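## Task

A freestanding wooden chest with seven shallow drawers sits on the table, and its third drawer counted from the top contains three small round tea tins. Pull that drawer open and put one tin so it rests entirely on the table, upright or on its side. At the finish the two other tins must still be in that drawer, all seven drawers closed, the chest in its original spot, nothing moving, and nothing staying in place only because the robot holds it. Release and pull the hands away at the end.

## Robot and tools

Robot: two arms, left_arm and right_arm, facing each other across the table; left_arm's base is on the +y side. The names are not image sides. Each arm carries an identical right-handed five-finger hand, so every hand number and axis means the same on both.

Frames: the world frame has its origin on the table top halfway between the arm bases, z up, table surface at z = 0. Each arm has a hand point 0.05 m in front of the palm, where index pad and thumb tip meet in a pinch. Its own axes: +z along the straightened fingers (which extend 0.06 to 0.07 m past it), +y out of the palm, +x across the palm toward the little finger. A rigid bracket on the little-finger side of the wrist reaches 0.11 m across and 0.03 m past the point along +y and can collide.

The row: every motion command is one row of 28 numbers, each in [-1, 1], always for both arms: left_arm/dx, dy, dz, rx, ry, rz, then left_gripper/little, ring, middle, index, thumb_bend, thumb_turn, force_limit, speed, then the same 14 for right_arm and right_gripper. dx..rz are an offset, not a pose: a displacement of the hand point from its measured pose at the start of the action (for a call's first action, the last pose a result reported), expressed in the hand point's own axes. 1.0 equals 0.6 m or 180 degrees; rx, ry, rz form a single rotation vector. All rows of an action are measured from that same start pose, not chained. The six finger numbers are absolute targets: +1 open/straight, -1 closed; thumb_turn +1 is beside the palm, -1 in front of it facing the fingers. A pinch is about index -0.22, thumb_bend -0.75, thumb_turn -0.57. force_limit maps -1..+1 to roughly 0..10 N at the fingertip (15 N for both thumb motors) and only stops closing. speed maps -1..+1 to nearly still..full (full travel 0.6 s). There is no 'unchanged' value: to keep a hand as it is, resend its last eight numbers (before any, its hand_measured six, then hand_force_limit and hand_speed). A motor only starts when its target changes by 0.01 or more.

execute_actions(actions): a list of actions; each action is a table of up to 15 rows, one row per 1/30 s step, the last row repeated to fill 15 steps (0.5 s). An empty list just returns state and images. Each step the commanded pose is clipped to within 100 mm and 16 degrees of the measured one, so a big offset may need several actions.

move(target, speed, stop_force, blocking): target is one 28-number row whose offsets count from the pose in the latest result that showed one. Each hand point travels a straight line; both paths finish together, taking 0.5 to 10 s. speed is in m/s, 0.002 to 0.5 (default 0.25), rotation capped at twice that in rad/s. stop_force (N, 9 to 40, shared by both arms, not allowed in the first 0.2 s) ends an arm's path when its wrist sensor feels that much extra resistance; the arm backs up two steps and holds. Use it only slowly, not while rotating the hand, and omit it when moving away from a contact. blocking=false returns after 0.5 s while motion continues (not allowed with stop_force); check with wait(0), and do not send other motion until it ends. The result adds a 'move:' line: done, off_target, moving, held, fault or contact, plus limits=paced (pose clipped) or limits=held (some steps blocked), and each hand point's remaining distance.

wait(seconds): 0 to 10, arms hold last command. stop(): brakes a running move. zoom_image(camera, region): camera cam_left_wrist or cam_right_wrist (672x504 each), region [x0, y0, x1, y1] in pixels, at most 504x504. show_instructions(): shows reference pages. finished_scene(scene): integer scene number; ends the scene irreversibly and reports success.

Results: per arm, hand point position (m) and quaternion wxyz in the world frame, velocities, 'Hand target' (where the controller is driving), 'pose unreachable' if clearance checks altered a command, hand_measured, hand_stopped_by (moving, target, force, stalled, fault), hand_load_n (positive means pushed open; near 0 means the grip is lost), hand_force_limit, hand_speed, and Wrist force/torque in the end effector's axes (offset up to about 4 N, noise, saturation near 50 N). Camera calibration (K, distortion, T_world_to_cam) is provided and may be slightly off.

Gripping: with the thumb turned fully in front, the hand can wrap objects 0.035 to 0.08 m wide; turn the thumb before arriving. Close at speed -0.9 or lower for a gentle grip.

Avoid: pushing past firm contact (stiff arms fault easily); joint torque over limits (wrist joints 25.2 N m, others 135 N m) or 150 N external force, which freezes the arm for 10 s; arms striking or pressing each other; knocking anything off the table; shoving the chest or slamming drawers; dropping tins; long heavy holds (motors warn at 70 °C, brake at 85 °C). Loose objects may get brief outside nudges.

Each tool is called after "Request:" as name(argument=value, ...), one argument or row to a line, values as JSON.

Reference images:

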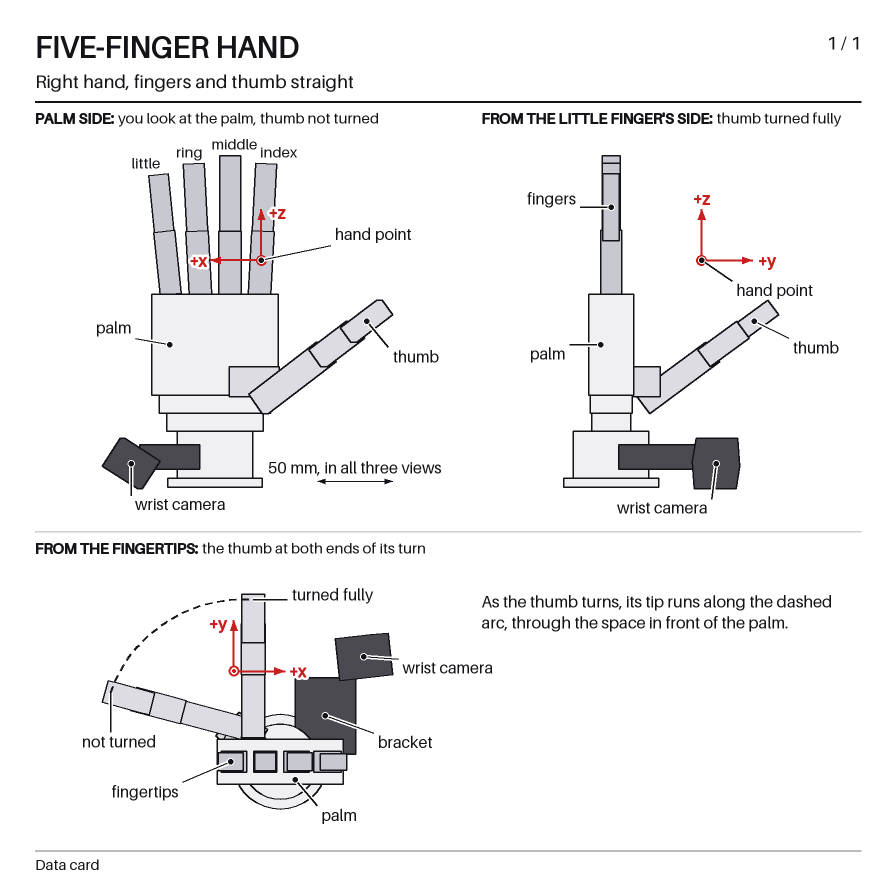

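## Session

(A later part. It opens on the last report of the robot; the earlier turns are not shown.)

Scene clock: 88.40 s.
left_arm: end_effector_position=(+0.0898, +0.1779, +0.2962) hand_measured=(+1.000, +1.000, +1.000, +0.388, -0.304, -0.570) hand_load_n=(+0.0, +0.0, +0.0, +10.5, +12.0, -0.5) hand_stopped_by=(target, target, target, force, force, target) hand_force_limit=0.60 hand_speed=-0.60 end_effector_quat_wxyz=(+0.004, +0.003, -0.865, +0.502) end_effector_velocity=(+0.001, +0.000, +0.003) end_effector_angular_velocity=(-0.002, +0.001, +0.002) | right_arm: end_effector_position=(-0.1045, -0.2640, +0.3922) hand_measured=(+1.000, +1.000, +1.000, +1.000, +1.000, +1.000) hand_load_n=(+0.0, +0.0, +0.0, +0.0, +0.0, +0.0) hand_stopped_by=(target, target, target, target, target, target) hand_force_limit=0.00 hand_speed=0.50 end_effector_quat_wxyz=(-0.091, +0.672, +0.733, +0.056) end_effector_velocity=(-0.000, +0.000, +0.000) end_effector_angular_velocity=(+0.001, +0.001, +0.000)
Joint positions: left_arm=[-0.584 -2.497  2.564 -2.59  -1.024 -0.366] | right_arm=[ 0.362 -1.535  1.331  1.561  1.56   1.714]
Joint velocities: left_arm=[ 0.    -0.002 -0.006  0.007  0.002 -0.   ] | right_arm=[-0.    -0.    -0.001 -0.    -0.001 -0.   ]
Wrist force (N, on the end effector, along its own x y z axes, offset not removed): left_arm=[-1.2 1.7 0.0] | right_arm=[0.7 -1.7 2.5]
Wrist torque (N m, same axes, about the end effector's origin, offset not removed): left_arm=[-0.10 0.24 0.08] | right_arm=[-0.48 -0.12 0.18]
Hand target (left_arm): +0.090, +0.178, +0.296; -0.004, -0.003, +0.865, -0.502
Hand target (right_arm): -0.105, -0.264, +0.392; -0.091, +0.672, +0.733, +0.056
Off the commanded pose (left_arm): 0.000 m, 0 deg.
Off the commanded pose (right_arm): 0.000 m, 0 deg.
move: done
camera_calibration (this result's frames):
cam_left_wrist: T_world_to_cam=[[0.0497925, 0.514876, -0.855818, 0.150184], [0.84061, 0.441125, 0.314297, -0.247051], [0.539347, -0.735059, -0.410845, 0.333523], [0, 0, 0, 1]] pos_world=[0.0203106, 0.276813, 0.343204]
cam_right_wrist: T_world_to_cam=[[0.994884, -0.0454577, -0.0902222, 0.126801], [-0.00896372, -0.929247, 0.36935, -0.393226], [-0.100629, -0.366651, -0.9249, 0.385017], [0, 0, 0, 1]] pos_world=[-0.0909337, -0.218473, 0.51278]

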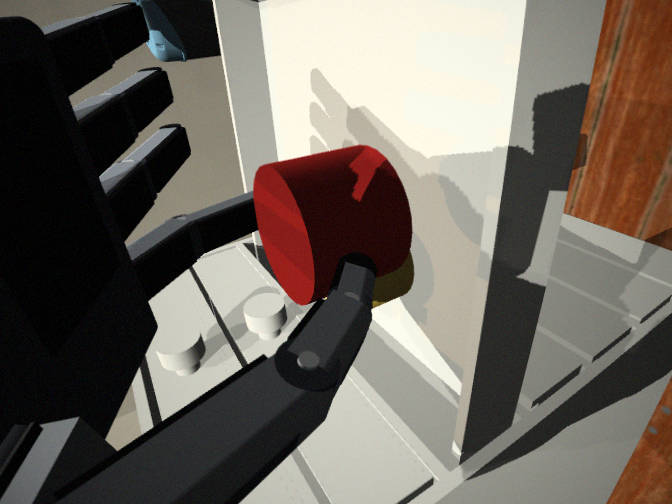

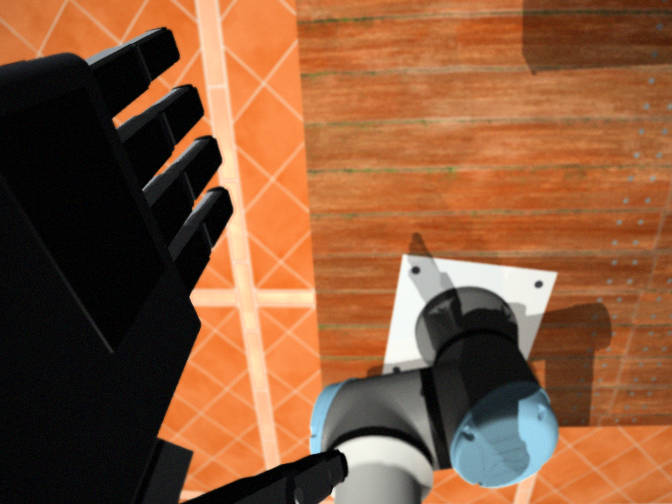

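Request:
move(
  target=[0.35,-0.173,0.30,0,0,0,1,1,1,-0.5,-0.6,-0.57,0.6,-0.6, 0,0,0,0,0,0,1,1,1,1,1,1,0,0.5],
  speed=0.12,
)

Request:
move(
  target=[0,0.32,0.185,0,0,0,1,1,1,-0.5,-0.6,-0.57,0.6,-0.6, 0,0,0,0,0,0,1,1,1,1,1,1,0,0.5],
  speed=0.1,
)

Scene clock: 91.90 s.
left_arm: end_effector_position=(-0.1199, -0.0298, +0.2988) hand_measured=(+1.000, +1.000, +1.000, +0.388, -0.304, -0.570) hand_load_n=(+0.0, +0.0, +0.0, +10.5, +12.0, -0.5) hand_stopped_by=(target, target, target, force, force, target) hand_force_limit=0.60 hand_speed=-0.60 end_effector_quat_wxyz=(+0.005, +0.003, -0.865, +0.502) end_effector_velocity=(-0.001, -0.002, +0.000) end_effector_angular_velocity=(-0.000, +0.000, +0.001) | right_arm: end_effector_position=(-0.1045, -0.2640, +0.3922) hand_measured=(+1.000, +1.000, +1.000, +1.000, +1.000, +1.000) hand_load_n=(+0.0, +0.0, +0.0, +0.0, +0.0, +0.0) hand_stopped_by=(target, target, target, target, target, target) hand_force_limit=0.00 hand_speed=0.50 end_effector_quat_wxyz=(-0.091, +0.672, +0.733, +0.056) end_effector_velocity=(+0.000, +0.000, -0.000) end_effector_angular_velocity=(-0.000, -0.001, -0.000)
Joint positions: left_arm=[-0.69  -1.605  2.112 -2.988 -0.939 -0.443] | right_arm=[ 0.362 -1.535  1.331  1.561  1.56   1.714]
Joint velocities: left_arm=[ 0.001  0.006 -0.006 -0.001 -0.     0.   ] | right_arm=[-0.     0.    -0.     0.     0.001 -0.   ]
Wrist force (N, on the end effector, along its own x y z axes, offset not removed): left_arm=[-0.1 0.7 -0.3] | right_arm=[0.8 -2.0 2.6]
Wrist torque (N m, same axes, about the end effector's origin, offset not removed): left_arm=[-0.19 0.10 0.07] | right_arm=[-0.53 -0.22 0.13]
Hand target (left_arm): -0.120, -0.030, +0.299; -0.005, -0.003, +0.865, -0.502
Hand target (right_arm): -0.105, -0.264, +0.392; -0.091, +0.672, +0.733, +0.056
Off the commanded pose (left_arm): 0.001 m, 0 deg.
Off the commanded pose (right_arm): 0.000 m, 0 deg.
move: done
camera_calibration (this result's frames):
cam_left_wrist: T_world_to_cam=[[0.0495953, 0.515069, -0.855713, 0.269677], [0.840679, 0.441059, 0.314205, 0.0200676], [0.539257, -0.734963, -0.411133, 0.295158], [0, 0, 0, 1]] pos_world=[-0.189411, 0.0691766, 0.34581]
cam_right_wrist: T_world_to_cam=[[0.994884, -0.0454576, -0.090222, 0.126801], [-0.00896369, -0.929247, 0.36935, -0.393226], [-0.100628, -0.366652, -0.9249, 0.385017], [0, 0, 0, 1]] pos_world=[-0.0909337, -0.218473, 0.51278]

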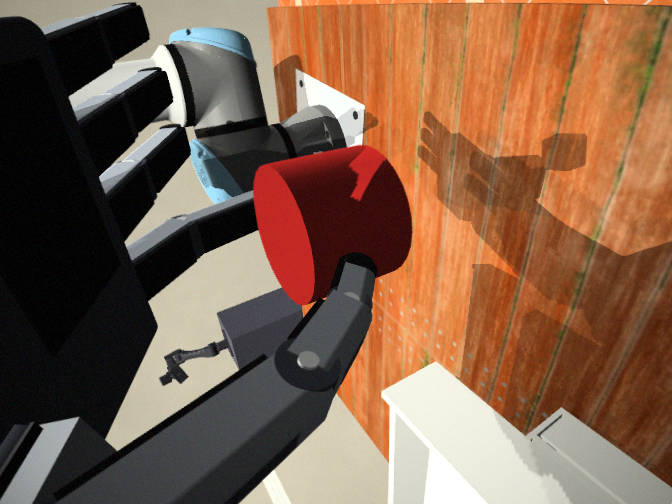

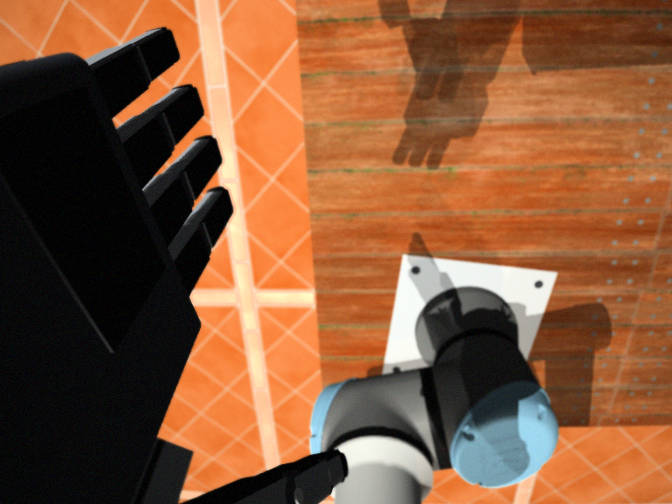

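Scene clock: 94.63 s.
left_arm: end_effector_position=(-0.1218, -0.0308, +0.0774) hand_measured=(+1.000, +1.000, +1.000, +0.388, -0.304, -0.570) hand_load_n=(+0.0, +0.0, +0.0, +10.5, +12.0, -0.5) hand_stopped_by=(target, target, target, force, force, target) hand_force_limit=0.60 hand_speed=-0.60 end_effector_quat_wxyz=(+0.005, +0.003, -0.865, +0.502) end_effector_velocity=(-0.000, -0.001, -0.002) end_effector_angular_velocity=(-0.003, +0.001, -0.000) | right_arm: end_effector_position=(-0.1045, -0.2640, +0.3922) hand_measured=(+1.000, +1.000, +1.000, +1.000, +1.000, +1.000) hand_load_n=(+0.0, +0.0, +0.0, +0.0, +0.0, +0.0) hand_stopped_by=(target, target, target, target, target, target) hand_force_limit=0.00 hand_speed=0.50 end_effector_quat_wxyz=(-0.091, +0.672, +0.733, +0.056) end_effector_velocity=(+0.000, +0.000, -0.000) end_effector_angular_velocity=(+0.000, -0.001, -0.000)
Joint positions: left_arm=[-0.692 -1.104  2.313 -3.688 -0.938 -0.444] | right_arm=[ 0.362 -1.535  1.331  1.561  1.56   1.714]
Joint velocities: left_arm=[ 0.001  0.01  -0.002 -0.013  0.     0.002] | right_arm=[ 0.     0.     0.001 -0.001  0.001  0.   ]
Wrist force (N, on the end effector, along its own x y z axes, offset not removed): left_arm=[0.5 1.2 -1.0] | right_arm=[-0.5 -1.5 3.7]
Wrist torque (N m, same axes, about the end effector's origin, offset not removed): left_arm=[0.01 0.03 0.12] | right_arm=[-0.50 -0.03 0.09]
Hand target (left_arm): -0.122, -0.031, +0.077; -0.005, -0.003, +0.865, -0.502
Hand target (right_arm): -0.105, -0.264, +0.392; -0.091, +0.672, +0.733, +0.056
Off the commanded pose (left_arm): 0.001 m, 0 deg.
Off the commanded pose (right_arm): 0.000 m, 0 deg.
move: done
camera_calibration (this result's frames):
cam_left_wrist: T_world_to_cam=[[0.0496282, 0.515292, -0.855576, 0.0808308], [0.840635, 0.441021, 0.314378, 0.0916531], [0.539324, -0.734829, -0.411286, 0.204414], [0, 0, 0, 1]] pos_world=[-0.191303, 0.0681366, 0.124416]
cam_right_wrist: T_world_to_cam=[[0.994884, -0.0454576, -0.0902221, 0.126801], [-0.00896367, -0.929247, 0.36935, -0.393226], [-0.100628, -0.366652, -0.9249, 0.385017], [0, 0, 0, 1]] pos_world=[-0.0909337, -0.218473, 0.51278]

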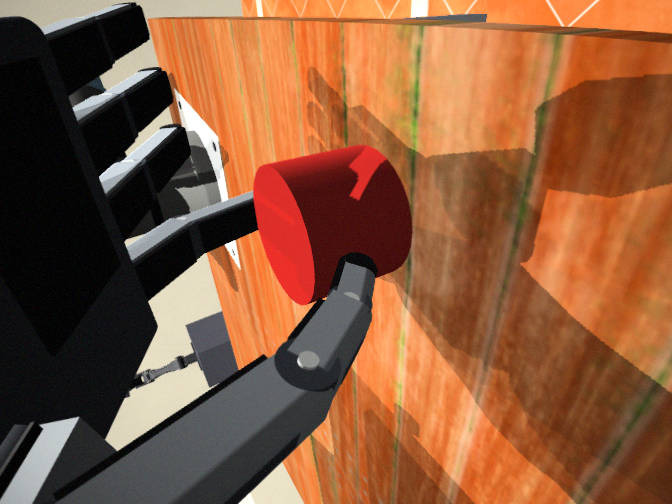

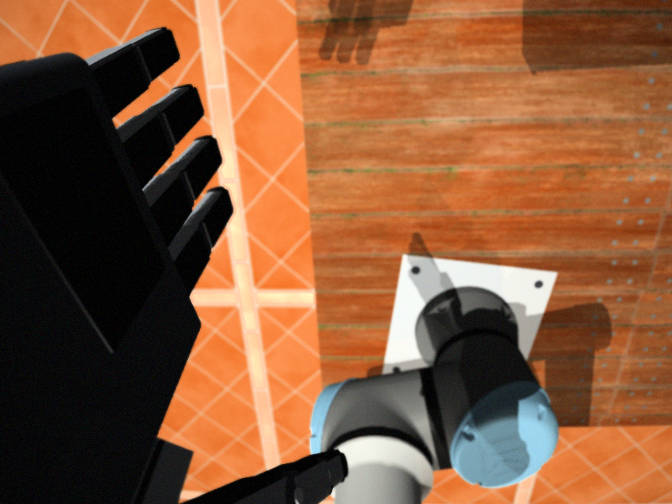

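Request:
move(
  target=[-0.033,0.075,0.043,0,0,0,1,1,1,-0.5,-0.6,-0.57,0.6,-0.6, 0,0,0,0,0,0,1,1,1,1,1,1,0,0.5],
  speed=0.012,
  stop_force=9,
)

Request:
move(
  target=[0,-0.003,-0.002,0,0,0,1,1,1,0.9,0.1,-0.57,0.6,-0.3, 0,0,0,0,0,0,1,1,1,1,1,1,0,0.5],
  speed=0.01,
)

Request:
move(
  target=[0,-0.22,-0.125,0,0,0,1,1,1,0.9,0.1,-0.57,0.6,-0.3, 0,0,0,0,0,0,1,1,1,1,1,1,0,0.5],
  speed=0.08,
)

Scene clock: 99.13 s.
left_arm: end_effector_position=(-0.1055, -0.0309, +0.0337) hand_measured=(+1.000, +1.000, +1.000, +0.390, -0.304, -0.570) hand_load_n=(+0.0, +0.0, +0.0, +14.0, +9.0, -0.5) hand_stopped_by=(target, target, target, force, force, target) hand_force_limit=0.60 hand_speed=-0.60 end_effector_quat_wxyz=(+0.004, +0.003, -0.865, +0.502) end_effector_velocity=(-0.001, +0.001, +0.003) end_effector_angular_velocity=(+0.003, -0.004, +0.003) | right_arm: end_effector_position=(-0.1045, -0.2640, +0.3922) hand_measured=(+1.000, +1.000, +1.000, +1.000, +1.000, +1.000) hand_load_n=(+0.0, +0.0, +0.0, +0.0, +0.0, +0.0) hand_stopped_by=(target, target, target, target, target, target) hand_force_limit=0.00 hand_speed=0.50 end_effector_quat_wxyz=(-0.091, +0.672, +0.733, +0.056) end_effector_velocity=(+0.000, -0.000, -0.000) end_effector_angular_velocity=(-0.001, -0.001, -0.000)
Joint positions: left_arm=[-0.661 -0.973  2.325 -3.845 -0.962 -0.421] | right_arm=[ 0.362 -1.535  1.331  1.561  1.56   1.714]
Joint velocities: left_arm=[-0.004 -0.011  0.001  0.018  0.006 -0.004] | right_arm=[-0.     0.     0.001  0.     0.001 -0.   ]
Wrist force (N, on the end effector, along its own x y z axes, offset not removed): left_arm=[0.3 -8.3 -3.9] | right_arm=[0.1 -2.1 1.5]
Wrist torque (N m, same axes, about the end effector's origin, offset not removed): left_arm=[-0.10 0.02 0.18] | right_arm=[-0.41 -0.03 0.12]
Hand target (left_arm): -0.106, -0.031, +0.034; -0.005, -0.003, +0.865, -0.502
Hand target (right_arm): -0.105, -0.264, +0.392; -0.091, +0.672, +0.733, +0.056
Off the commanded pose (left_arm): 0.009 m, 0 deg.
Off the commanded pose (right_arm): 0.000 m, 0 deg.
move: contact (left_arm)
camera_calibration (this result's frames):
cam_left_wrist: T_world_to_cam=[[0.0498266, 0.515295, -0.855563, 0.0427594], [0.840608, 0.440957, 0.314538, 0.0916996], [0.539347, -0.734866, -0.411189, 0.177628], [0, 0, 0, 1]] pos_world=[-0.175017, 0.0680634, 0.0807791]
cam_right_wrist: T_world_to_cam=[[0.994884, -0.0454575, -0.0902219, 0.126801], [-0.00896369, -0.929247, 0.36935, -0.393226], [-0.100628, -0.366652, -0.9249, 0.385017], [0, 0, 0, 1]] pos_world=[-0.0909337, -0.218473, 0.51278]

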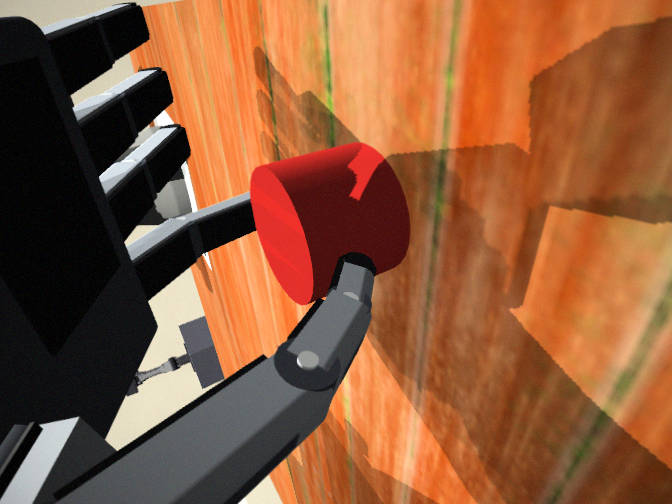

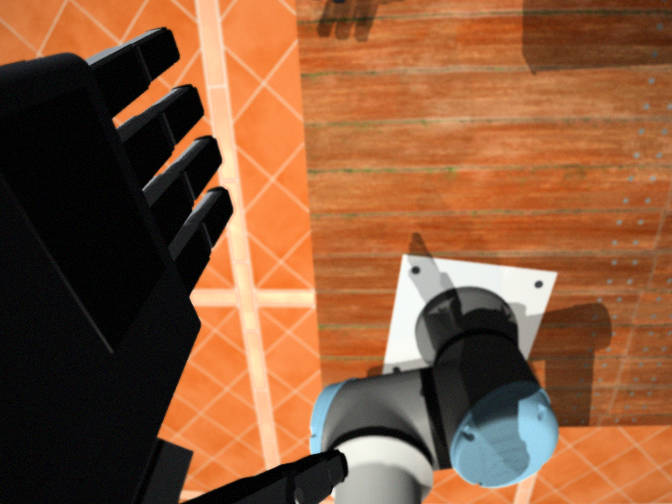

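Scene clock: 99.97 s.
left_arm: end_effector_position=(-0.1054, -0.0307, +0.0358) hand_measured=(+1.000, +1.000, +1.000, +0.900, +0.100, -0.570) hand_load_n=(+0.0, +0.0, +0.0, +0.0, +0.0, +0.0) hand_stopped_by=(target, target, target, target, target, target) hand_force_limit=0.60 hand_speed=-0.30 end_effector_quat_wxyz=(+0.004, +0.003, -0.865, +0.502) end_effector_velocity=(+0.000, -0.000, +0.001) end_effector_angular_velocity=(-0.001, +0.000, +0.000) | right_arm: end_effector_position=(-0.1045, -0.2640, +0.3922) hand_measured=(+1.000, +1.000, +1.000, +1.000, +1.000, +1.000) hand_load_n=(+0.0, +0.0, +0.0, +0.0, +0.0, +0.0) hand_stopped_by=(target, target, target, target, target, target) hand_force_limit=0.00 hand_speed=0.50 end_effector_quat_wxyz=(-0.091, +0.672, +0.733, +0.056) end_effector_velocity=(-0.000, +0.000, -0.000) end_effector_angular_velocity=(+0.000, +0.001, +0.000)
Joint positions: left_arm=[-0.661 -0.98   2.326 -3.839 -0.962 -0.421] | right_arm=[ 0.362 -1.535  1.331  1.561  1.56   1.714]
Joint velocities: left_arm=[ 0.    -0.002  0.     0.001  0.001 -0.   ] | right_arm=[ 0.    -0.    -0.    -0.    -0.001 -0.   ]
Wrist force (N, on the end effector, along its own x y z axes, offset not removed): left_arm=[-1.5 -1.1 -0.1] | right_arm=[-0.3 -3.1 3.2]
Wrist torque (N m, same axes, about the end effector's origin, offset not removed): left_arm=[-0.34 0.38 0.04] | right_arm=[-0.64 -0.04 0.06]
Hand target (left_arm): -0.105, -0.031, +0.036; -0.004, -0.003, +0.865, -0.502
Hand target (right_arm): -0.105, -0.264, +0.392; -0.091, +0.672, +0.733, +0.056
Off the commanded pose (left_arm): 0.000 m, 0 deg.
Off the commanded pose (right_arm): 0.000 m, 0 deg.
move: done
camera_calibration (this result's frames):
cam_left_wrist: T_world_to_cam=[[0.0498053, 0.515298, -0.855562, 0.044488], [0.840597, 0.440982, 0.314534, 0.0909404], [0.539366, -0.734849, -0.411195, 0.17858], [0, 0, 0, 1]] pos_world=[-0.17498, 0.0682016, 0.0828896]
cam_right_wrist: T_world_to_cam=[[0.994884, -0.0454576, -0.090222, 0.126801], [-0.0089637, -0.929247, 0.36935, -0.393226], [-0.100628, -0.366652, -0.9249, 0.385017], [0, 0, 0, 1]] pos_world=[-0.0909338, -0.218473, 0.51278]

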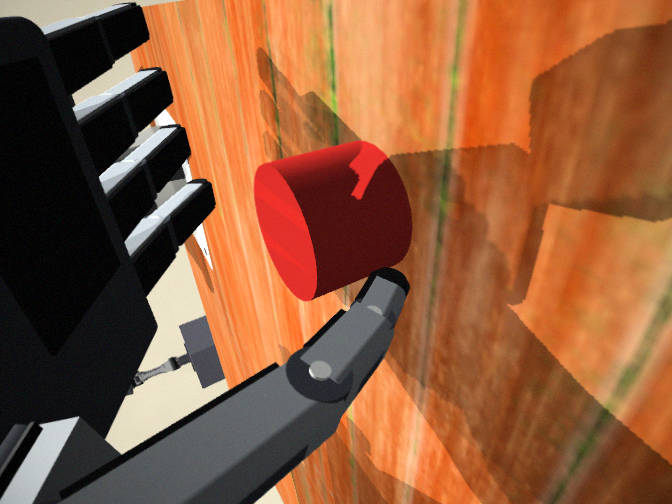

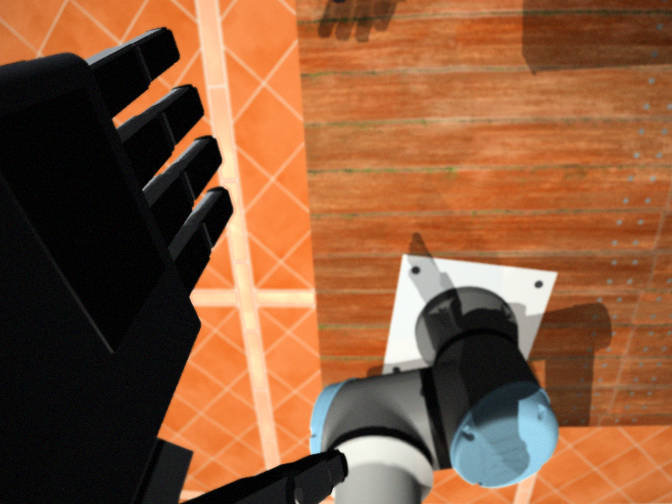

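Scene clock: 102.37 s.
left_arm: end_effector_position=(-0.1041, -0.0312, +0.1874) hand_measured=(+1.000, +1.000, +1.000, +0.900, +0.100, -0.570) hand_load_n=(+0.0, +0.0, +0.0, +0.0, +0.0, +0.0) hand_stopped_by=(target, target, target, target, target, target) hand_force_limit=0.60 hand_speed=-0.30 end_effector_quat_wxyz=(+0.004, +0.003, -0.865, +0.502) end_effector_velocity=(-0.000, -0.000, +0.003) end_effector_angular_velocity=(+0.000, +0.001, +0.001) | right_arm: end_effector_position=(-0.1045, -0.2640, +0.3922) hand_measured=(+1.000, +1.000, +1.000, +1.000, +1.000, +1.000) hand_load_n=(+0.0, +0.0, +0.0, +0.0, +0.0, +0.0) hand_stopped_by=(target, target, target, target, target, target) hand_force_limit=0.00 hand_speed=0.50 end_effector_quat_wxyz=(-0.091, +0.672, +0.733, +0.056) end_effector_velocity=(-0.000, -0.000, -0.000) end_effector_angular_velocity=(-0.002, +0.001, -0.001)
Joint positions: left_arm=[-0.658 -1.409  2.27  -3.355 -0.965 -0.419] | right_arm=[ 0.362 -1.535  1.331  1.561  1.56   1.714]
Joint velocities: left_arm=[ 0.    -0.006 -0.003  0.01   0.    -0.001] | right_arm=[-0.     0.     0.     0.001 -0.001  0.   ]
Wrist force (N, on the end effector, along its own x y z axes, offset not removed): left_arm=[-0.7 -0.8 -1.4] | right_arm=[0.1 -1.7 3.3]
Wrist torque (N m, same axes, about the end effector's origin, offset not removed): left_arm=[-0.24 0.28 0.08] | right_arm=[-0.46 -0.15 0.15]
Hand target (left_arm): -0.104, -0.031, +0.188; -0.004, -0.003, +0.865, -0.502
Hand target (right_arm): -0.105, -0.264, +0.392; -0.091, +0.672, +0.733, +0.056
Off the commanded pose (left_arm): 0.000 m, 0 deg.
Off the commanded pose (right_arm): 0.000 m, 0 deg.
move: done
camera_calibration (this result's frames):
cam_left_wrist: T_world_to_cam=[[0.0498066, 0.515161, -0.855645, 0.174303], [0.840605, 0.44102, 0.314458, 0.042388], [0.539353, -0.734922, -0.411081, 0.239844], [0, 0, 0, 1]] pos_world=[-0.173674, 0.067779, 0.234407]
cam_right_wrist: T_world_to_cam=[[0.994884, -0.0454576, -0.0902218, 0.126801], [-0.00896375, -0.929247, 0.36935, -0.393226], [-0.100628, -0.366652, -0.9249, 0.385017], [0, 0, 0, 1]] pos_world=[-0.0909337, -0.218473, 0.51278]

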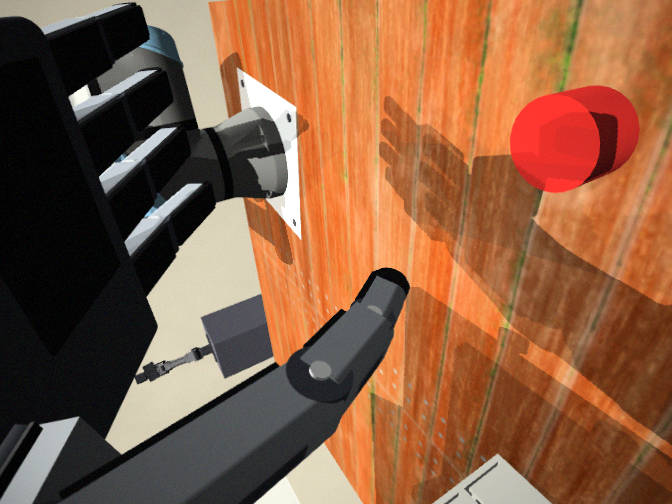

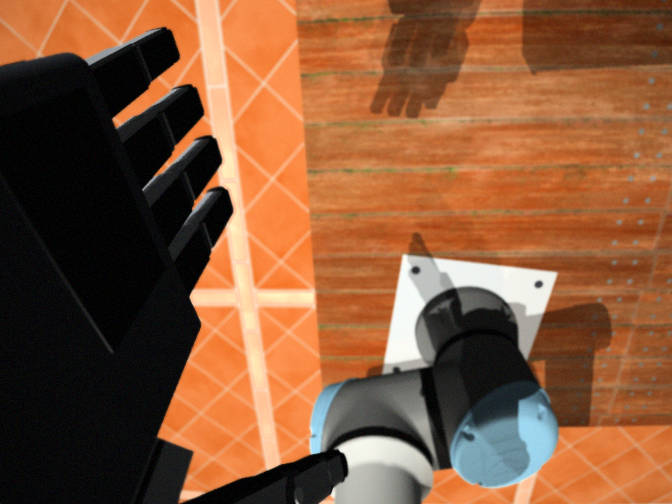

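Request:
move(
  target=[0.11,0.065,-0.243,0,-0.433,-0.25,1,1,1,1,0,1,0.6,0.3, 0,0,0,0,0,0,1,1,1,1,1,1,0,0.5],
  speed=0.15,
)

Scene clock: 108.50 s.
left_arm: end_effector_position=(-0.1698, +0.1145, +0.2260) hand_measured=(+1.000, +1.000, +1.000, +1.000, +0.000, +1.000) hand_load_n=(+0.0, +0.0, +0.0, +0.0, +0.0, +0.0) hand_stopped_by=(target, target, target, target, target, target) hand_force_limit=0.60 hand_speed=0.30 end_effector_quat_wxyz=(-0.349, +0.615, -0.613, +0.352) end_effector_velocity=(-0.000, +0.001, -0.000) end_effector_angular_velocity=(+0.001, -0.003, +0.013) | right_arm: end_effector_position=(-0.1045, -0.2640, +0.3922) hand_measured=(+1.000, +1.000, +1.000, +1.000, +1.000, +1.000) hand_load_n=(+0.0, +0.0, +0.0, +0.0, +0.0, +0.0) hand_stopped_by=(target, target, target, target, target, target) hand_force_limit=0.00 hand_speed=0.50 end_effector_quat_wxyz=(-0.091, +0.672, +0.733, +0.056) end_effector_velocity=(-0.001, -0.000, -0.000) end_effector_angular_velocity=(-0.002, +0.002, +0.001)
Joint positions: left_arm=[-0.863 -1.269  1.482 -0.85  -1.025 -2.781] | right_arm=[ 0.362 -1.535  1.331  1.561  1.56   1.714]
Joint velocities: left_arm=[ 0.002  0.005 -0.006  0.009 -0.009 -0.009] | right_arm=[ 0.     0.     0.001  0.    -0.003 -0.   ]
Wrist force (N, on the end effector, along its own x y z axes, offset not removed): left_arm=[0.7 -0.4 -0.8] | right_arm=[2.0 -1.2 1.1]
Wrist torque (N m, same axes, about the end effector's origin, offset not removed): left_arm=[-0.18 -0.06 0.16] | right_arm=[-0.25 -0.30 0.20]
Hand target (left_arm): -0.170, +0.115, +0.226; -0.349, +0.616, -0.613, +0.352
Hand target (right_arm): -0.105, -0.264, +0.392; -0.091, +0.672, +0.733, +0.056
Off the commanded pose (left_arm): 0.001 m, 0 deg.
Off the commanded pose (right_arm): 0.000 m, 0 deg.
move: done
camera_calibration (this result's frames):
cam_left_wrist: T_world_to_cam=[[-0.528011, 0.0543742, -0.847495, 0.0883454], [-0.435793, 0.839185, 0.325351, -0.243634], [0.728895, 0.541122, -0.419403, 0.28614], [0, 0, 0, 1]] pos_world=[-0.268093, 0.0448137, 0.274147]
cam_right_wrist: T_world_to_cam=[[0.994884, -0.0454574, -0.0902219, 0.126801], [-0.00896352, -0.929247, 0.36935, -0.393226], [-0.100628, -0.366652, -0.9249, 0.385017], [0, 0, 0, 1]] pos_world=[-0.0909338, -0.218473, 0.51278]

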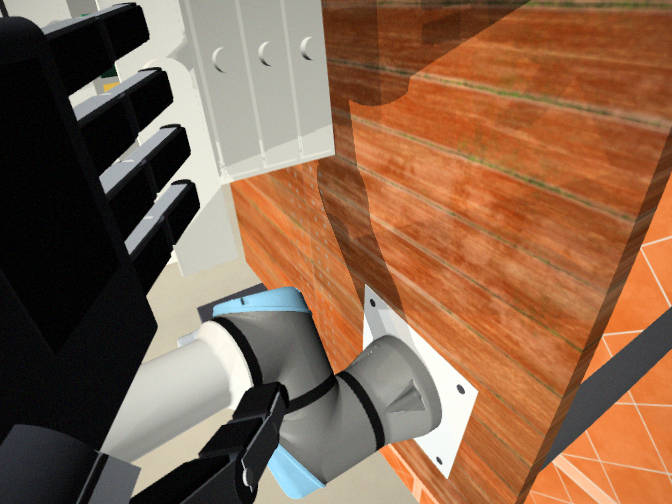

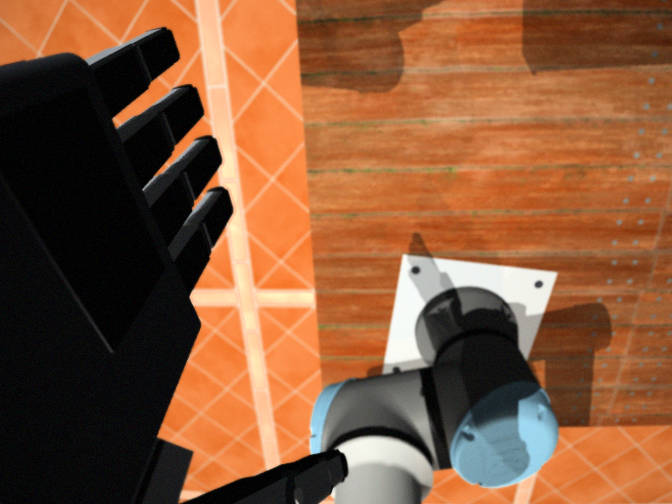

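Request:
move(
  target=[-0.025,-0.225,0.39,0,0,0,1,1,1,1,0,1,0.6,0.3, 0,0,0,0,0,0,1,1,1,1,1,1,0,0.5],
  speed=0.03,
  stop_force=9,
)

Scene clock: 116.10 s.
left_arm: end_effector_position=(-0.0800, +0.1195, +0.2252) hand_measured=(+1.000, +1.000, +1.000, +1.000, +0.000, +1.000) hand_load_n=(+0.0, +0.0, +0.0, +0.0, +0.0, +0.0) hand_stopped_by=(target, target, target, target, target, target) hand_force_limit=0.60 hand_speed=0.30 end_effector_quat_wxyz=(-0.349, +0.615, -0.613, +0.352) end_effector_velocity=(-0.002, +0.000, +0.000) end_effector_angular_velocity=(+0.000, +0.000, +0.001) | right_arm: end_effector_position=(-0.1045, -0.2640, +0.3922) hand_measured=(+1.000, +1.000, +1.000, +1.000, +1.000, +1.000) hand_load_n=(+0.0, +0.0, +0.0, +0.0, +0.0, +0.0) hand_stopped_by=(target, target, target, target, target, target) hand_force_limit=0.00 hand_speed=0.50 end_effector_quat_wxyz=(-0.091, +0.672, +0.733, +0.056) end_effector_velocity=(-0.001, +0.000, -0.000) end_effector_angular_velocity=(+0.001, +0.002, +0.001)
Joint positions: left_arm=[-0.764 -1.409  1.666 -0.935 -0.947 -2.709] | right_arm=[ 0.362 -1.535  1.331  1.561  1.56   1.714]
Joint velocities: left_arm=[-0.003  0.003 -0.004  0.003 -0.003 -0.002] | right_arm=[ 0.     0.    -0.    -0.001 -0.002 -0.   ]
Wrist force (N, on the end effector, along its own x y z axes, offset not removed): left_arm=[-0.2 -0.5 -0.3] | right_arm=[0.5 -1.3 1.4]
Wrist torque (N m, same axes, about the end effector's origin, offset not removed): left_arm=[-0.31 0.19 0.02] | right_arm=[-0.26 -0.18 0.22]
Hand target (left_arm): -0.080, +0.119, +0.225; -0.349, +0.615, -0.613, +0.352
Hand target (right_arm): -0.105, -0.264, +0.392; -0.091, +0.672, +0.733, +0.056
Off the commanded pose (left_arm): 0.181 m, 0 deg.
Off the commanded pose (right_arm): 0.000 m, 0 deg.
move: contact (left_arm)
camera_calibration (this result's frames):
cam_left_wrist: T_world_to_cam=[[-0.527827, 0.0535715, -0.847661, 0.135009], [-0.436892, 0.838729, 0.325053, -0.208371], [0.728371, 0.541908, -0.419298, 0.217473], [0, 0, 0, 1]] pos_world=[-0.178175, 0.0496843, 0.27336]
cam_right_wrist: T_world_to_cam=[[0.994884, -0.0454575, -0.0902219, 0.126801], [-0.00896365, -0.929247, 0.36935, -0.393226], [-0.100628, -0.366651, -0.9249, 0.385017], [0, 0, 0, 1]] pos_world=[-0.0909338, -0.218473, 0.51278]

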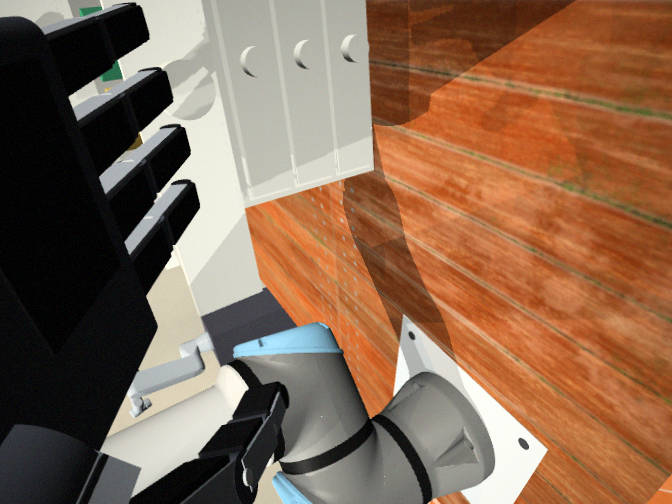

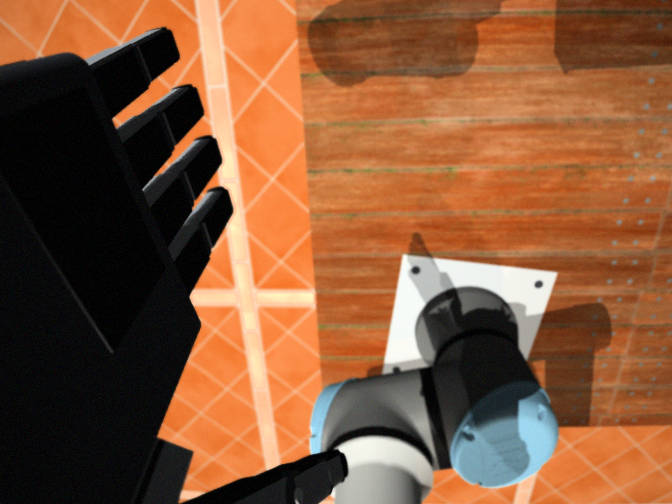

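Request:
move(
  target=[-0.017,-0.15,0.26,0,0,0,1,1,1,1,0,1,0.6,0.3, 0,0,0,0,0,0,1,1,1,1,1,1,0,0.5],
  speed=0.03,
  stop_force=15,
)

Scene clock: 122.40 s.
left_arm: end_effector_position=(+0.0887, +0.1291, +0.2238) hand_measured=(+1.000, +1.000, +1.000, +1.000, +0.000, +1.000) hand_load_n=(+0.0, -1.0, +0.5, +0.0, +0.0, +0.0) hand_stopped_by=(target, target, target, target, target, target) hand_force_limit=0.60 hand_speed=0.30 end_effector_quat_wxyz=(-0.349, +0.615, -0.613, +0.352) end_effector_velocity=(-0.003, -0.000, +0.000) end_effector_angular_velocity=(-0.000, +0.000, -0.000) | right_arm: end_effector_position=(-0.1045, -0.2640, +0.3922) hand_measured=(+1.000, +1.000, +1.000, +1.000, +1.000, +1.000) hand_load_n=(+0.0, +0.0, +0.0, +0.0, +0.0, +0.0) hand_stopped_by=(target, target, target, target, target, target) hand_force_limit=0.00 hand_speed=0.50 end_effector_quat_wxyz=(-0.091, +0.672, +0.733, +0.056) end_effector_velocity=(+0.000, -0.000, -0.000) end_effector_angular_velocity=(-0.000, -0.001, -0.001)
Joint positions: left_arm=[-0.5   -1.616  1.92  -1.14  -0.754 -2.47 ] | right_arm=[ 0.362 -1.535  1.331  1.561  1.56   1.714]
Joint velocities: left_arm=[-0.006  0.003 -0.004  0.005 -0.004 -0.006] | right_arm=[-0.    -0.     0.001  0.     0.001  0.   ]
Wrist force (N, on the end effector, along its own x y z axes, offset not removed): left_arm=[-13.3 -0.8 -2.3] | right_arm=[0.2 -2.4 2.3]
Wrist torque (N m, same axes, about the end effector's origin, offset not removed): left_arm=[0.32 -0.51 -0.63] | right_arm=[-0.45 -0.02 0.14]
Hand target (left_arm): +0.088, +0.129, +0.224; -0.349, +0.615, -0.613, +0.352
Hand target (right_arm): -0.105, -0.264, +0.392; -0.091, +0.672, +0.733, +0.056
Off the commanded pose (left_arm): 0.011 m, 0 deg.
Off the commanded pose (right_arm): 0.000 m, 0 deg.
move: contact (left_arm)
camera_calibration (this result's frames):
cam_left_wrist: T_world_to_cam=[[-0.527201, 0.0531827, -0.848075, 0.222453], [-0.437289, 0.838761, 0.324436, -0.142111], [0.728586, 0.541897, -0.418939, 0.0886906], [0, 0, 0, 1]] pos_world=[-0.00948487, 0.0593056, 0.271919]
cam_right_wrist: T_world_to_cam=[[0.994884, -0.0454574, -0.0902216, 0.126801], [-0.00896365, -0.929247, 0.36935, -0.393226], [-0.100628, -0.366652, -0.9249, 0.385017], [0, 0, 0, 1]] pos_world=[-0.0909337, -0.218473, 0.51278]

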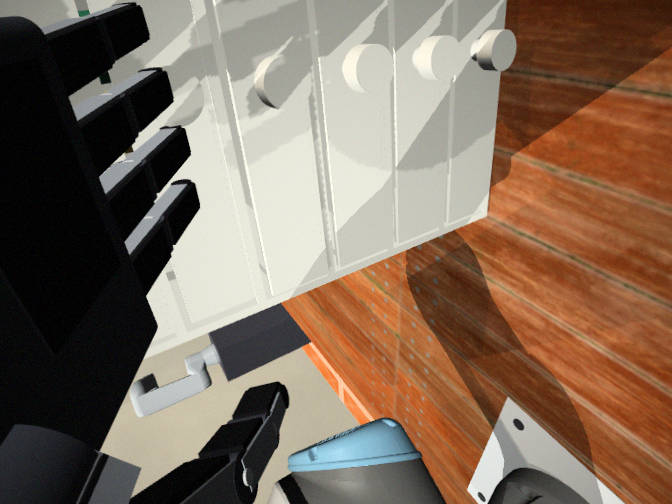

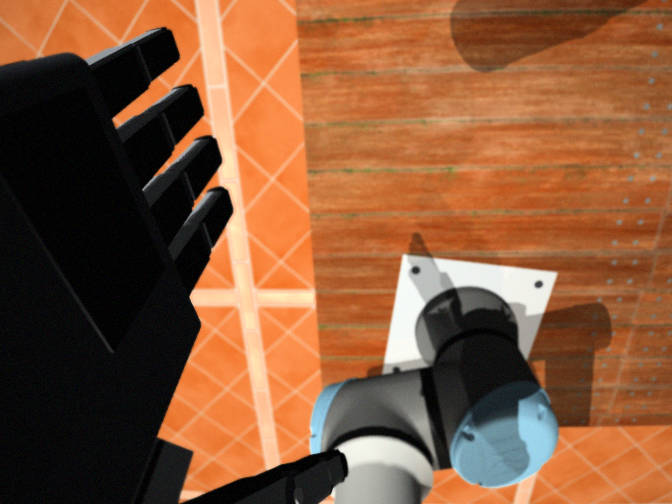

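Request:
move(
  target=[0,0.04,-0.07,0,0,0,1,1,1,1,0,1,0.6,0.3, 0,0,0,0,0,0,1,1,1,1,1,1,0,0.5],
  speed=0.05,
)

Request:
move(
  target=[-0.09,0,0,0,0,0,1,1,1,1,0,1,0.6,0.3, 0,0,0,0,0,0,1,1,1,1,1,1,0,0.5],
  speed=0.05,
)

Request:
move(
  target=[0,-0.075,0.13,0,0,0,1,1,1,1,0,1,0.6,0.3, 0,0,0,0,0,0,1,1,1,1,1,1,0,0.5],
  speed=0.015,
  stop_force=12,
)

Scene clock: 124.10 s.
left_arm: end_effector_position=(+0.0406, +0.1292, +0.2244) hand_measured=(+1.000, +1.000, +1.000, +1.000, +0.000, +1.000) hand_load_n=(+0.0, +0.0, +0.0, +0.0, +0.0, +0.0) hand_stopped_by=(target, target, target, target, target, target) hand_force_limit=0.60 hand_speed=0.30 end_effector_quat_wxyz=(-0.349, +0.615, -0.613, +0.352) end_effector_velocity=(-0.002, -0.000, +0.000) end_effector_angular_velocity=(-0.000, -0.001, +0.000) | right_arm: end_effector_position=(-0.1045, -0.2640, +0.3922) hand_measured=(+1.000, +1.000, +1.000, +1.000, +1.000, +1.000) hand_load_n=(+0.0, +0.0, +0.0, +0.0, +0.0, +0.0) hand_stopped_by=(target, target, target, target, target, target) hand_force_limit=0.00 hand_speed=0.50 end_effector_quat_wxyz=(-0.091, +0.672, +0.733, +0.056) end_effector_velocity=(-0.000, +0.000, -0.000) end_effector_angular_velocity=(+0.000, -0.000, -0.000)
Joint positions: left_arm=[-0.591 -1.572  1.863 -1.062 -0.817 -2.561] | right_arm=[ 0.362 -1.535  1.331  1.561  1.56   1.714]
Joint velocities: left_arm=[-0.004  0.003 -0.004  0.004 -0.003 -0.005] | right_arm=[ 0.  0. -0. -0.  0.  0.]
Wrist force (N, on the end effector, along its own x y z axes, offset not removed): left_arm=[0.7 0.9 0.7] | right_arm=[0.3 -3.0 2.9]
Wrist torque (N m, same axes, about the end effector's origin, offset not removed): left_arm=[-0.17 -0.06 0.18] | right_arm=[-0.67 -0.03 0.07]
Hand target (left_arm): +0.040, +0.129, +0.224; -0.349, +0.615, -0.613, +0.352
Hand target (right_arm): -0.105, -0.264, +0.392; -0.091, +0.672, +0.733, +0.056
Off the commanded pose (left_arm): 0.000 m, 0 deg.
Off the commanded pose (right_arm): 0.000 m, 0 deg.
move: done
camera_calibration (this result's frames):
cam_left_wrist: T_world_to_cam=[[-0.527358, 0.0533162, -0.847969, 0.197535], [-0.437235, 0.838705, 0.324653, -0.163367], [0.728505, 0.54197, -0.418986, 0.123952], [0, 0, 0, 1]] pos_world=[-0.057558, 0.059307, 0.272475]
cam_right_wrist: T_world_to_cam=[[0.994884, -0.0454574, -0.0902218, 0.126801], [-0.00896356, -0.929247, 0.36935, -0.393226], [-0.100628, -0.366652, -0.9249, 0.385017], [0, 0, 0, 1]] pos_world=[-0.0909338, -0.218473, 0.51278]

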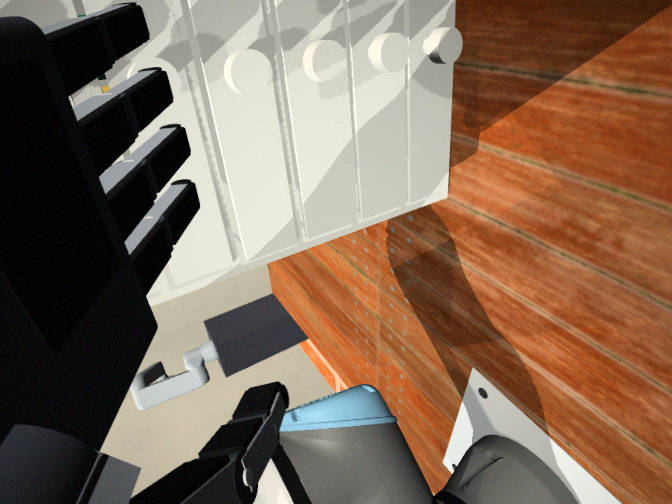

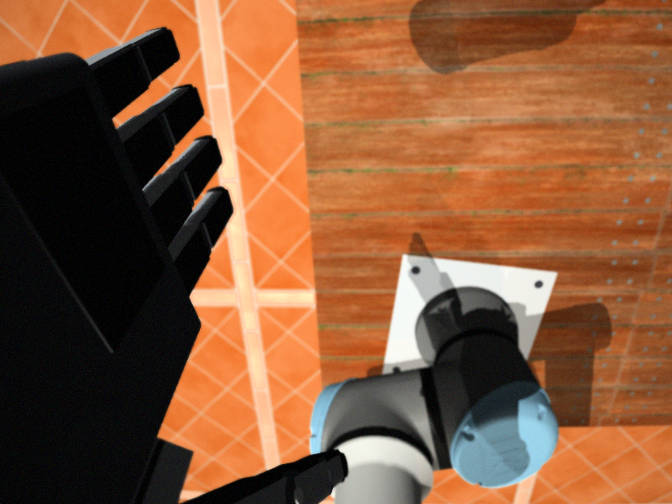

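Scene clock: 125.60 s.
left_arm: end_effector_position=(+0.0406, +0.1828, +0.2241) hand_measured=(+1.000, +1.000, +1.000, +1.000, +0.000, +1.000) hand_load_n=(+0.0, +0.0, +0.0, +0.0, +0.0, +0.0) hand_stopped_by=(target, target, target, target, target, target) hand_force_limit=0.60 hand_speed=0.30 end_effector_quat_wxyz=(-0.349, +0.615, -0.613, +0.352) end_effector_velocity=(-0.000, +0.002, +0.000) end_effector_angular_velocity=(-0.002, -0.000, -0.001) | right_arm: end_effector_position=(-0.1045, -0.2640, +0.3922) hand_measured=(+1.000, +1.000, +1.000, +1.000, +1.000, +1.000) hand_load_n=(+0.0, +0.0, +0.0, +0.0, +0.0, +0.0) hand_stopped_by=(target, target, target, target, target, target) hand_force_limit=0.00 hand_speed=0.50 end_effector_quat_wxyz=(-0.091, +0.672, +0.733, +0.056) end_effector_velocity=(-0.000, +0.000, -0.000) end_effector_angular_velocity=(+0.000, -0.000, +0.000)
Joint positions: left_arm=[-0.673 -1.691  1.966 -0.997 -0.877 -2.635] | right_arm=[ 0.362 -1.535  1.331  1.561  1.56   1.714]
Joint velocities: left_arm=[-0.005 -0.007  0.004  0.004 -0.002 -0.005] | right_arm=[ 0.     0.     0.    -0.001  0.     0.   ]
Wrist force (N, on the end effector, along its own x y z axes, offset not removed): left_arm=[1.4 -1.0 -1.3] | right_arm=[-0.5 -2.7 2.2]
Wrist torque (N m, same axes, about the end effector's origin, offset not removed): left_arm=[-0.23 -0.16 0.19] | right_arm=[-0.50 0.03 0.13]
Hand target (left_arm): +0.041, +0.183, +0.224; -0.349, +0.615, -0.613, +0.352
Hand target (right_arm): -0.105, -0.264, +0.392; -0.091, +0.672, +0.733, +0.056
Off the commanded pose (left_arm): 0.000 m, 0 deg.
Off the commanded pose (right_arm): 0.000 m, 0 deg.
move: done
camera_calibration (this result's frames):
cam_left_wrist: T_world_to_cam=[[-0.527478, 0.0534726, -0.847884, 0.194391], [-0.437224, 0.838619, 0.32489, -0.208341], [0.728424, 0.542088, -0.418973, 0.0947082], [0, 0, 0, 1]] pos_world=[-0.0575427, 0.112984, 0.272189]
cam_right_wrist: T_world_to_cam=[[0.994884, -0.0454573, -0.0902219, 0.126801], [-0.00896353, -0.929247, 0.36935, -0.393226], [-0.100628, -0.366651, -0.9249, 0.385017], [0, 0, 0, 1]] pos_world=[-0.0909338, -0.218473, 0.51278]

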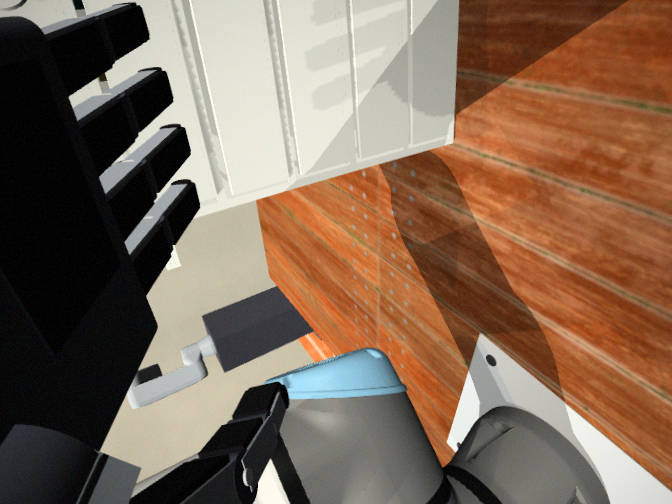

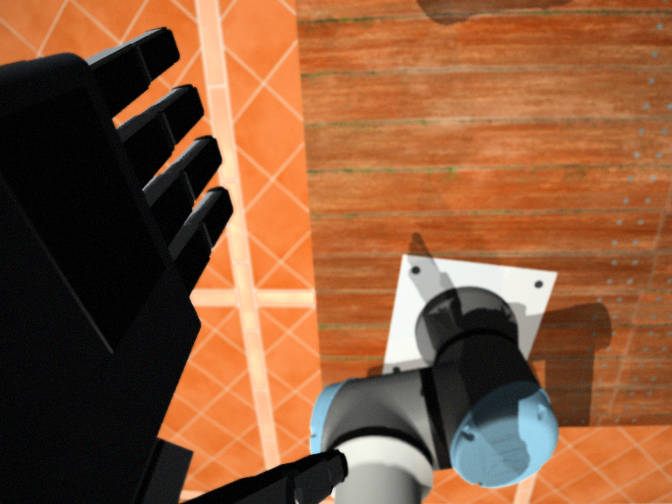

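Scene clock: 130.13 s.
left_arm: end_effector_position=(+0.1026, +0.1829, +0.2236) hand_measured=(+1.000, +1.000, +1.000, +1.000, +0.000, +1.000) hand_load_n=(+0.0, +0.0, -3.0, +0.0, +0.0, +0.0) hand_stopped_by=(target, target, target, target, target, target) hand_force_limit=0.60 hand_speed=0.30 end_effector_quat_wxyz=(-0.349, +0.615, -0.613, +0.352) end_effector_velocity=(-0.005, +0.000, -0.000) end_effector_angular_velocity=(+0.002, -0.003, +0.001) | right_arm: end_effector_position=(-0.1045, -0.2640, +0.3922) hand_measured=(+1.000, +1.000, +1.000, +1.000, +1.000, +1.000) hand_load_n=(+0.0, +0.0, +0.0, +0.0, +0.0, +0.0) hand_stopped_by=(target, target, target, target, target, target) hand_force_limit=0.00 hand_speed=0.50 end_effector_quat_wxyz=(-0.091, +0.672, +0.733, +0.056) end_effector_velocity=(-0.000, +0.000, -0.000) end_effector_angular_velocity=(+0.000, +0.002, -0.001)
Joint positions: left_arm=[-0.546 -1.756  2.035 -1.081 -0.785 -2.517] | right_arm=[ 0.362 -1.535  1.331  1.561  1.56   1.714]
Joint velocities: left_arm=[-0.012  0.007 -0.006  0.013 -0.008 -0.014] | right_arm=[-0.001  0.    -0.    -0.    -0.002  0.001]
Wrist force (N, on the end effector, along its own x y z axes, offset not removed): left_arm=[-4.5 3.5 -31.6] | right_arm=[-1.9 -1.2 3.1]
Wrist torque (N m, same axes, about the end effector's origin, offset not removed): left_arm=[1.50 0.50 -0.15] | right_arm=[-0.41 0.22 -0.09]
Hand target (left_arm): +0.102, +0.183, +0.224; -0.349, +0.615, -0.613, +0.352
Hand target (right_arm): -0.105, -0.264, +0.392; -0.091, +0.672, +0.733, +0.056
Off the commanded pose (left_arm): 0.028 m, 0 deg.
Off the commanded pose (right_arm): 0.000 m, 0 deg.
move: contact (left_arm)
camera_calibration (this result's frames):
cam_left_wrist: T_world_to_cam=[[-0.527287, 0.0531945, -0.84802, 0.226746], [-0.437235, 0.838771, 0.324481, -0.181064], [0.728556, 0.541879, -0.419015, 0.0494203], [0, 0, 0, 1]] pos_world=[0.00438718, 0.11303, 0.271745]
cam_right_wrist: T_world_to_cam=[[0.994884, -0.0454574, -0.0902218, 0.126801], [-0.00896359, -0.929247, 0.36935, -0.393226], [-0.100628, -0.366652, -0.9249, 0.385017], [0, 0, 0, 1]] pos_world=[-0.0909338, -0.218473, 0.51278]

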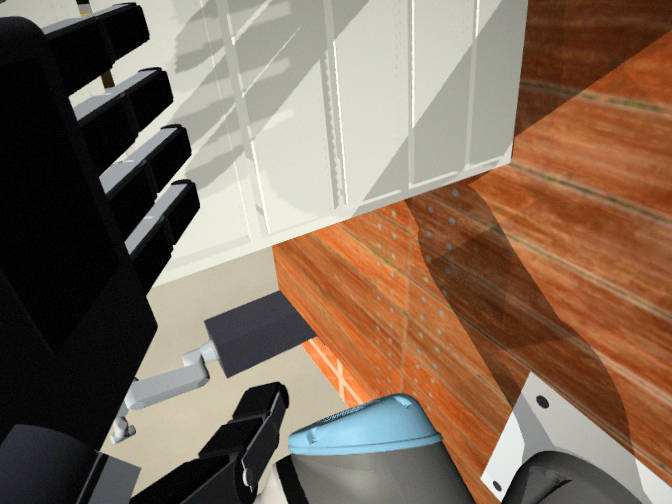

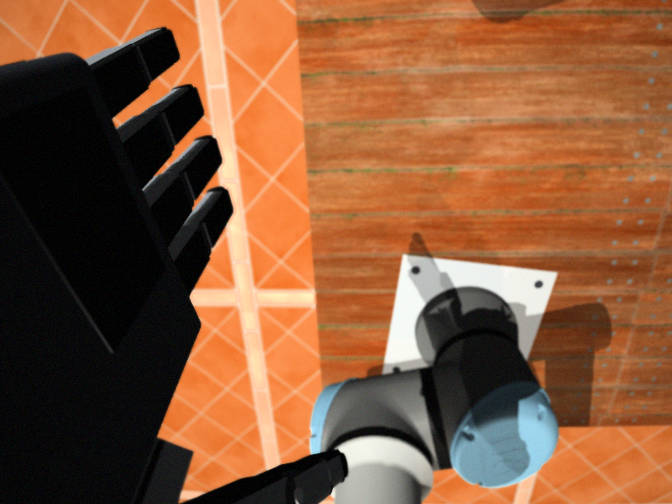

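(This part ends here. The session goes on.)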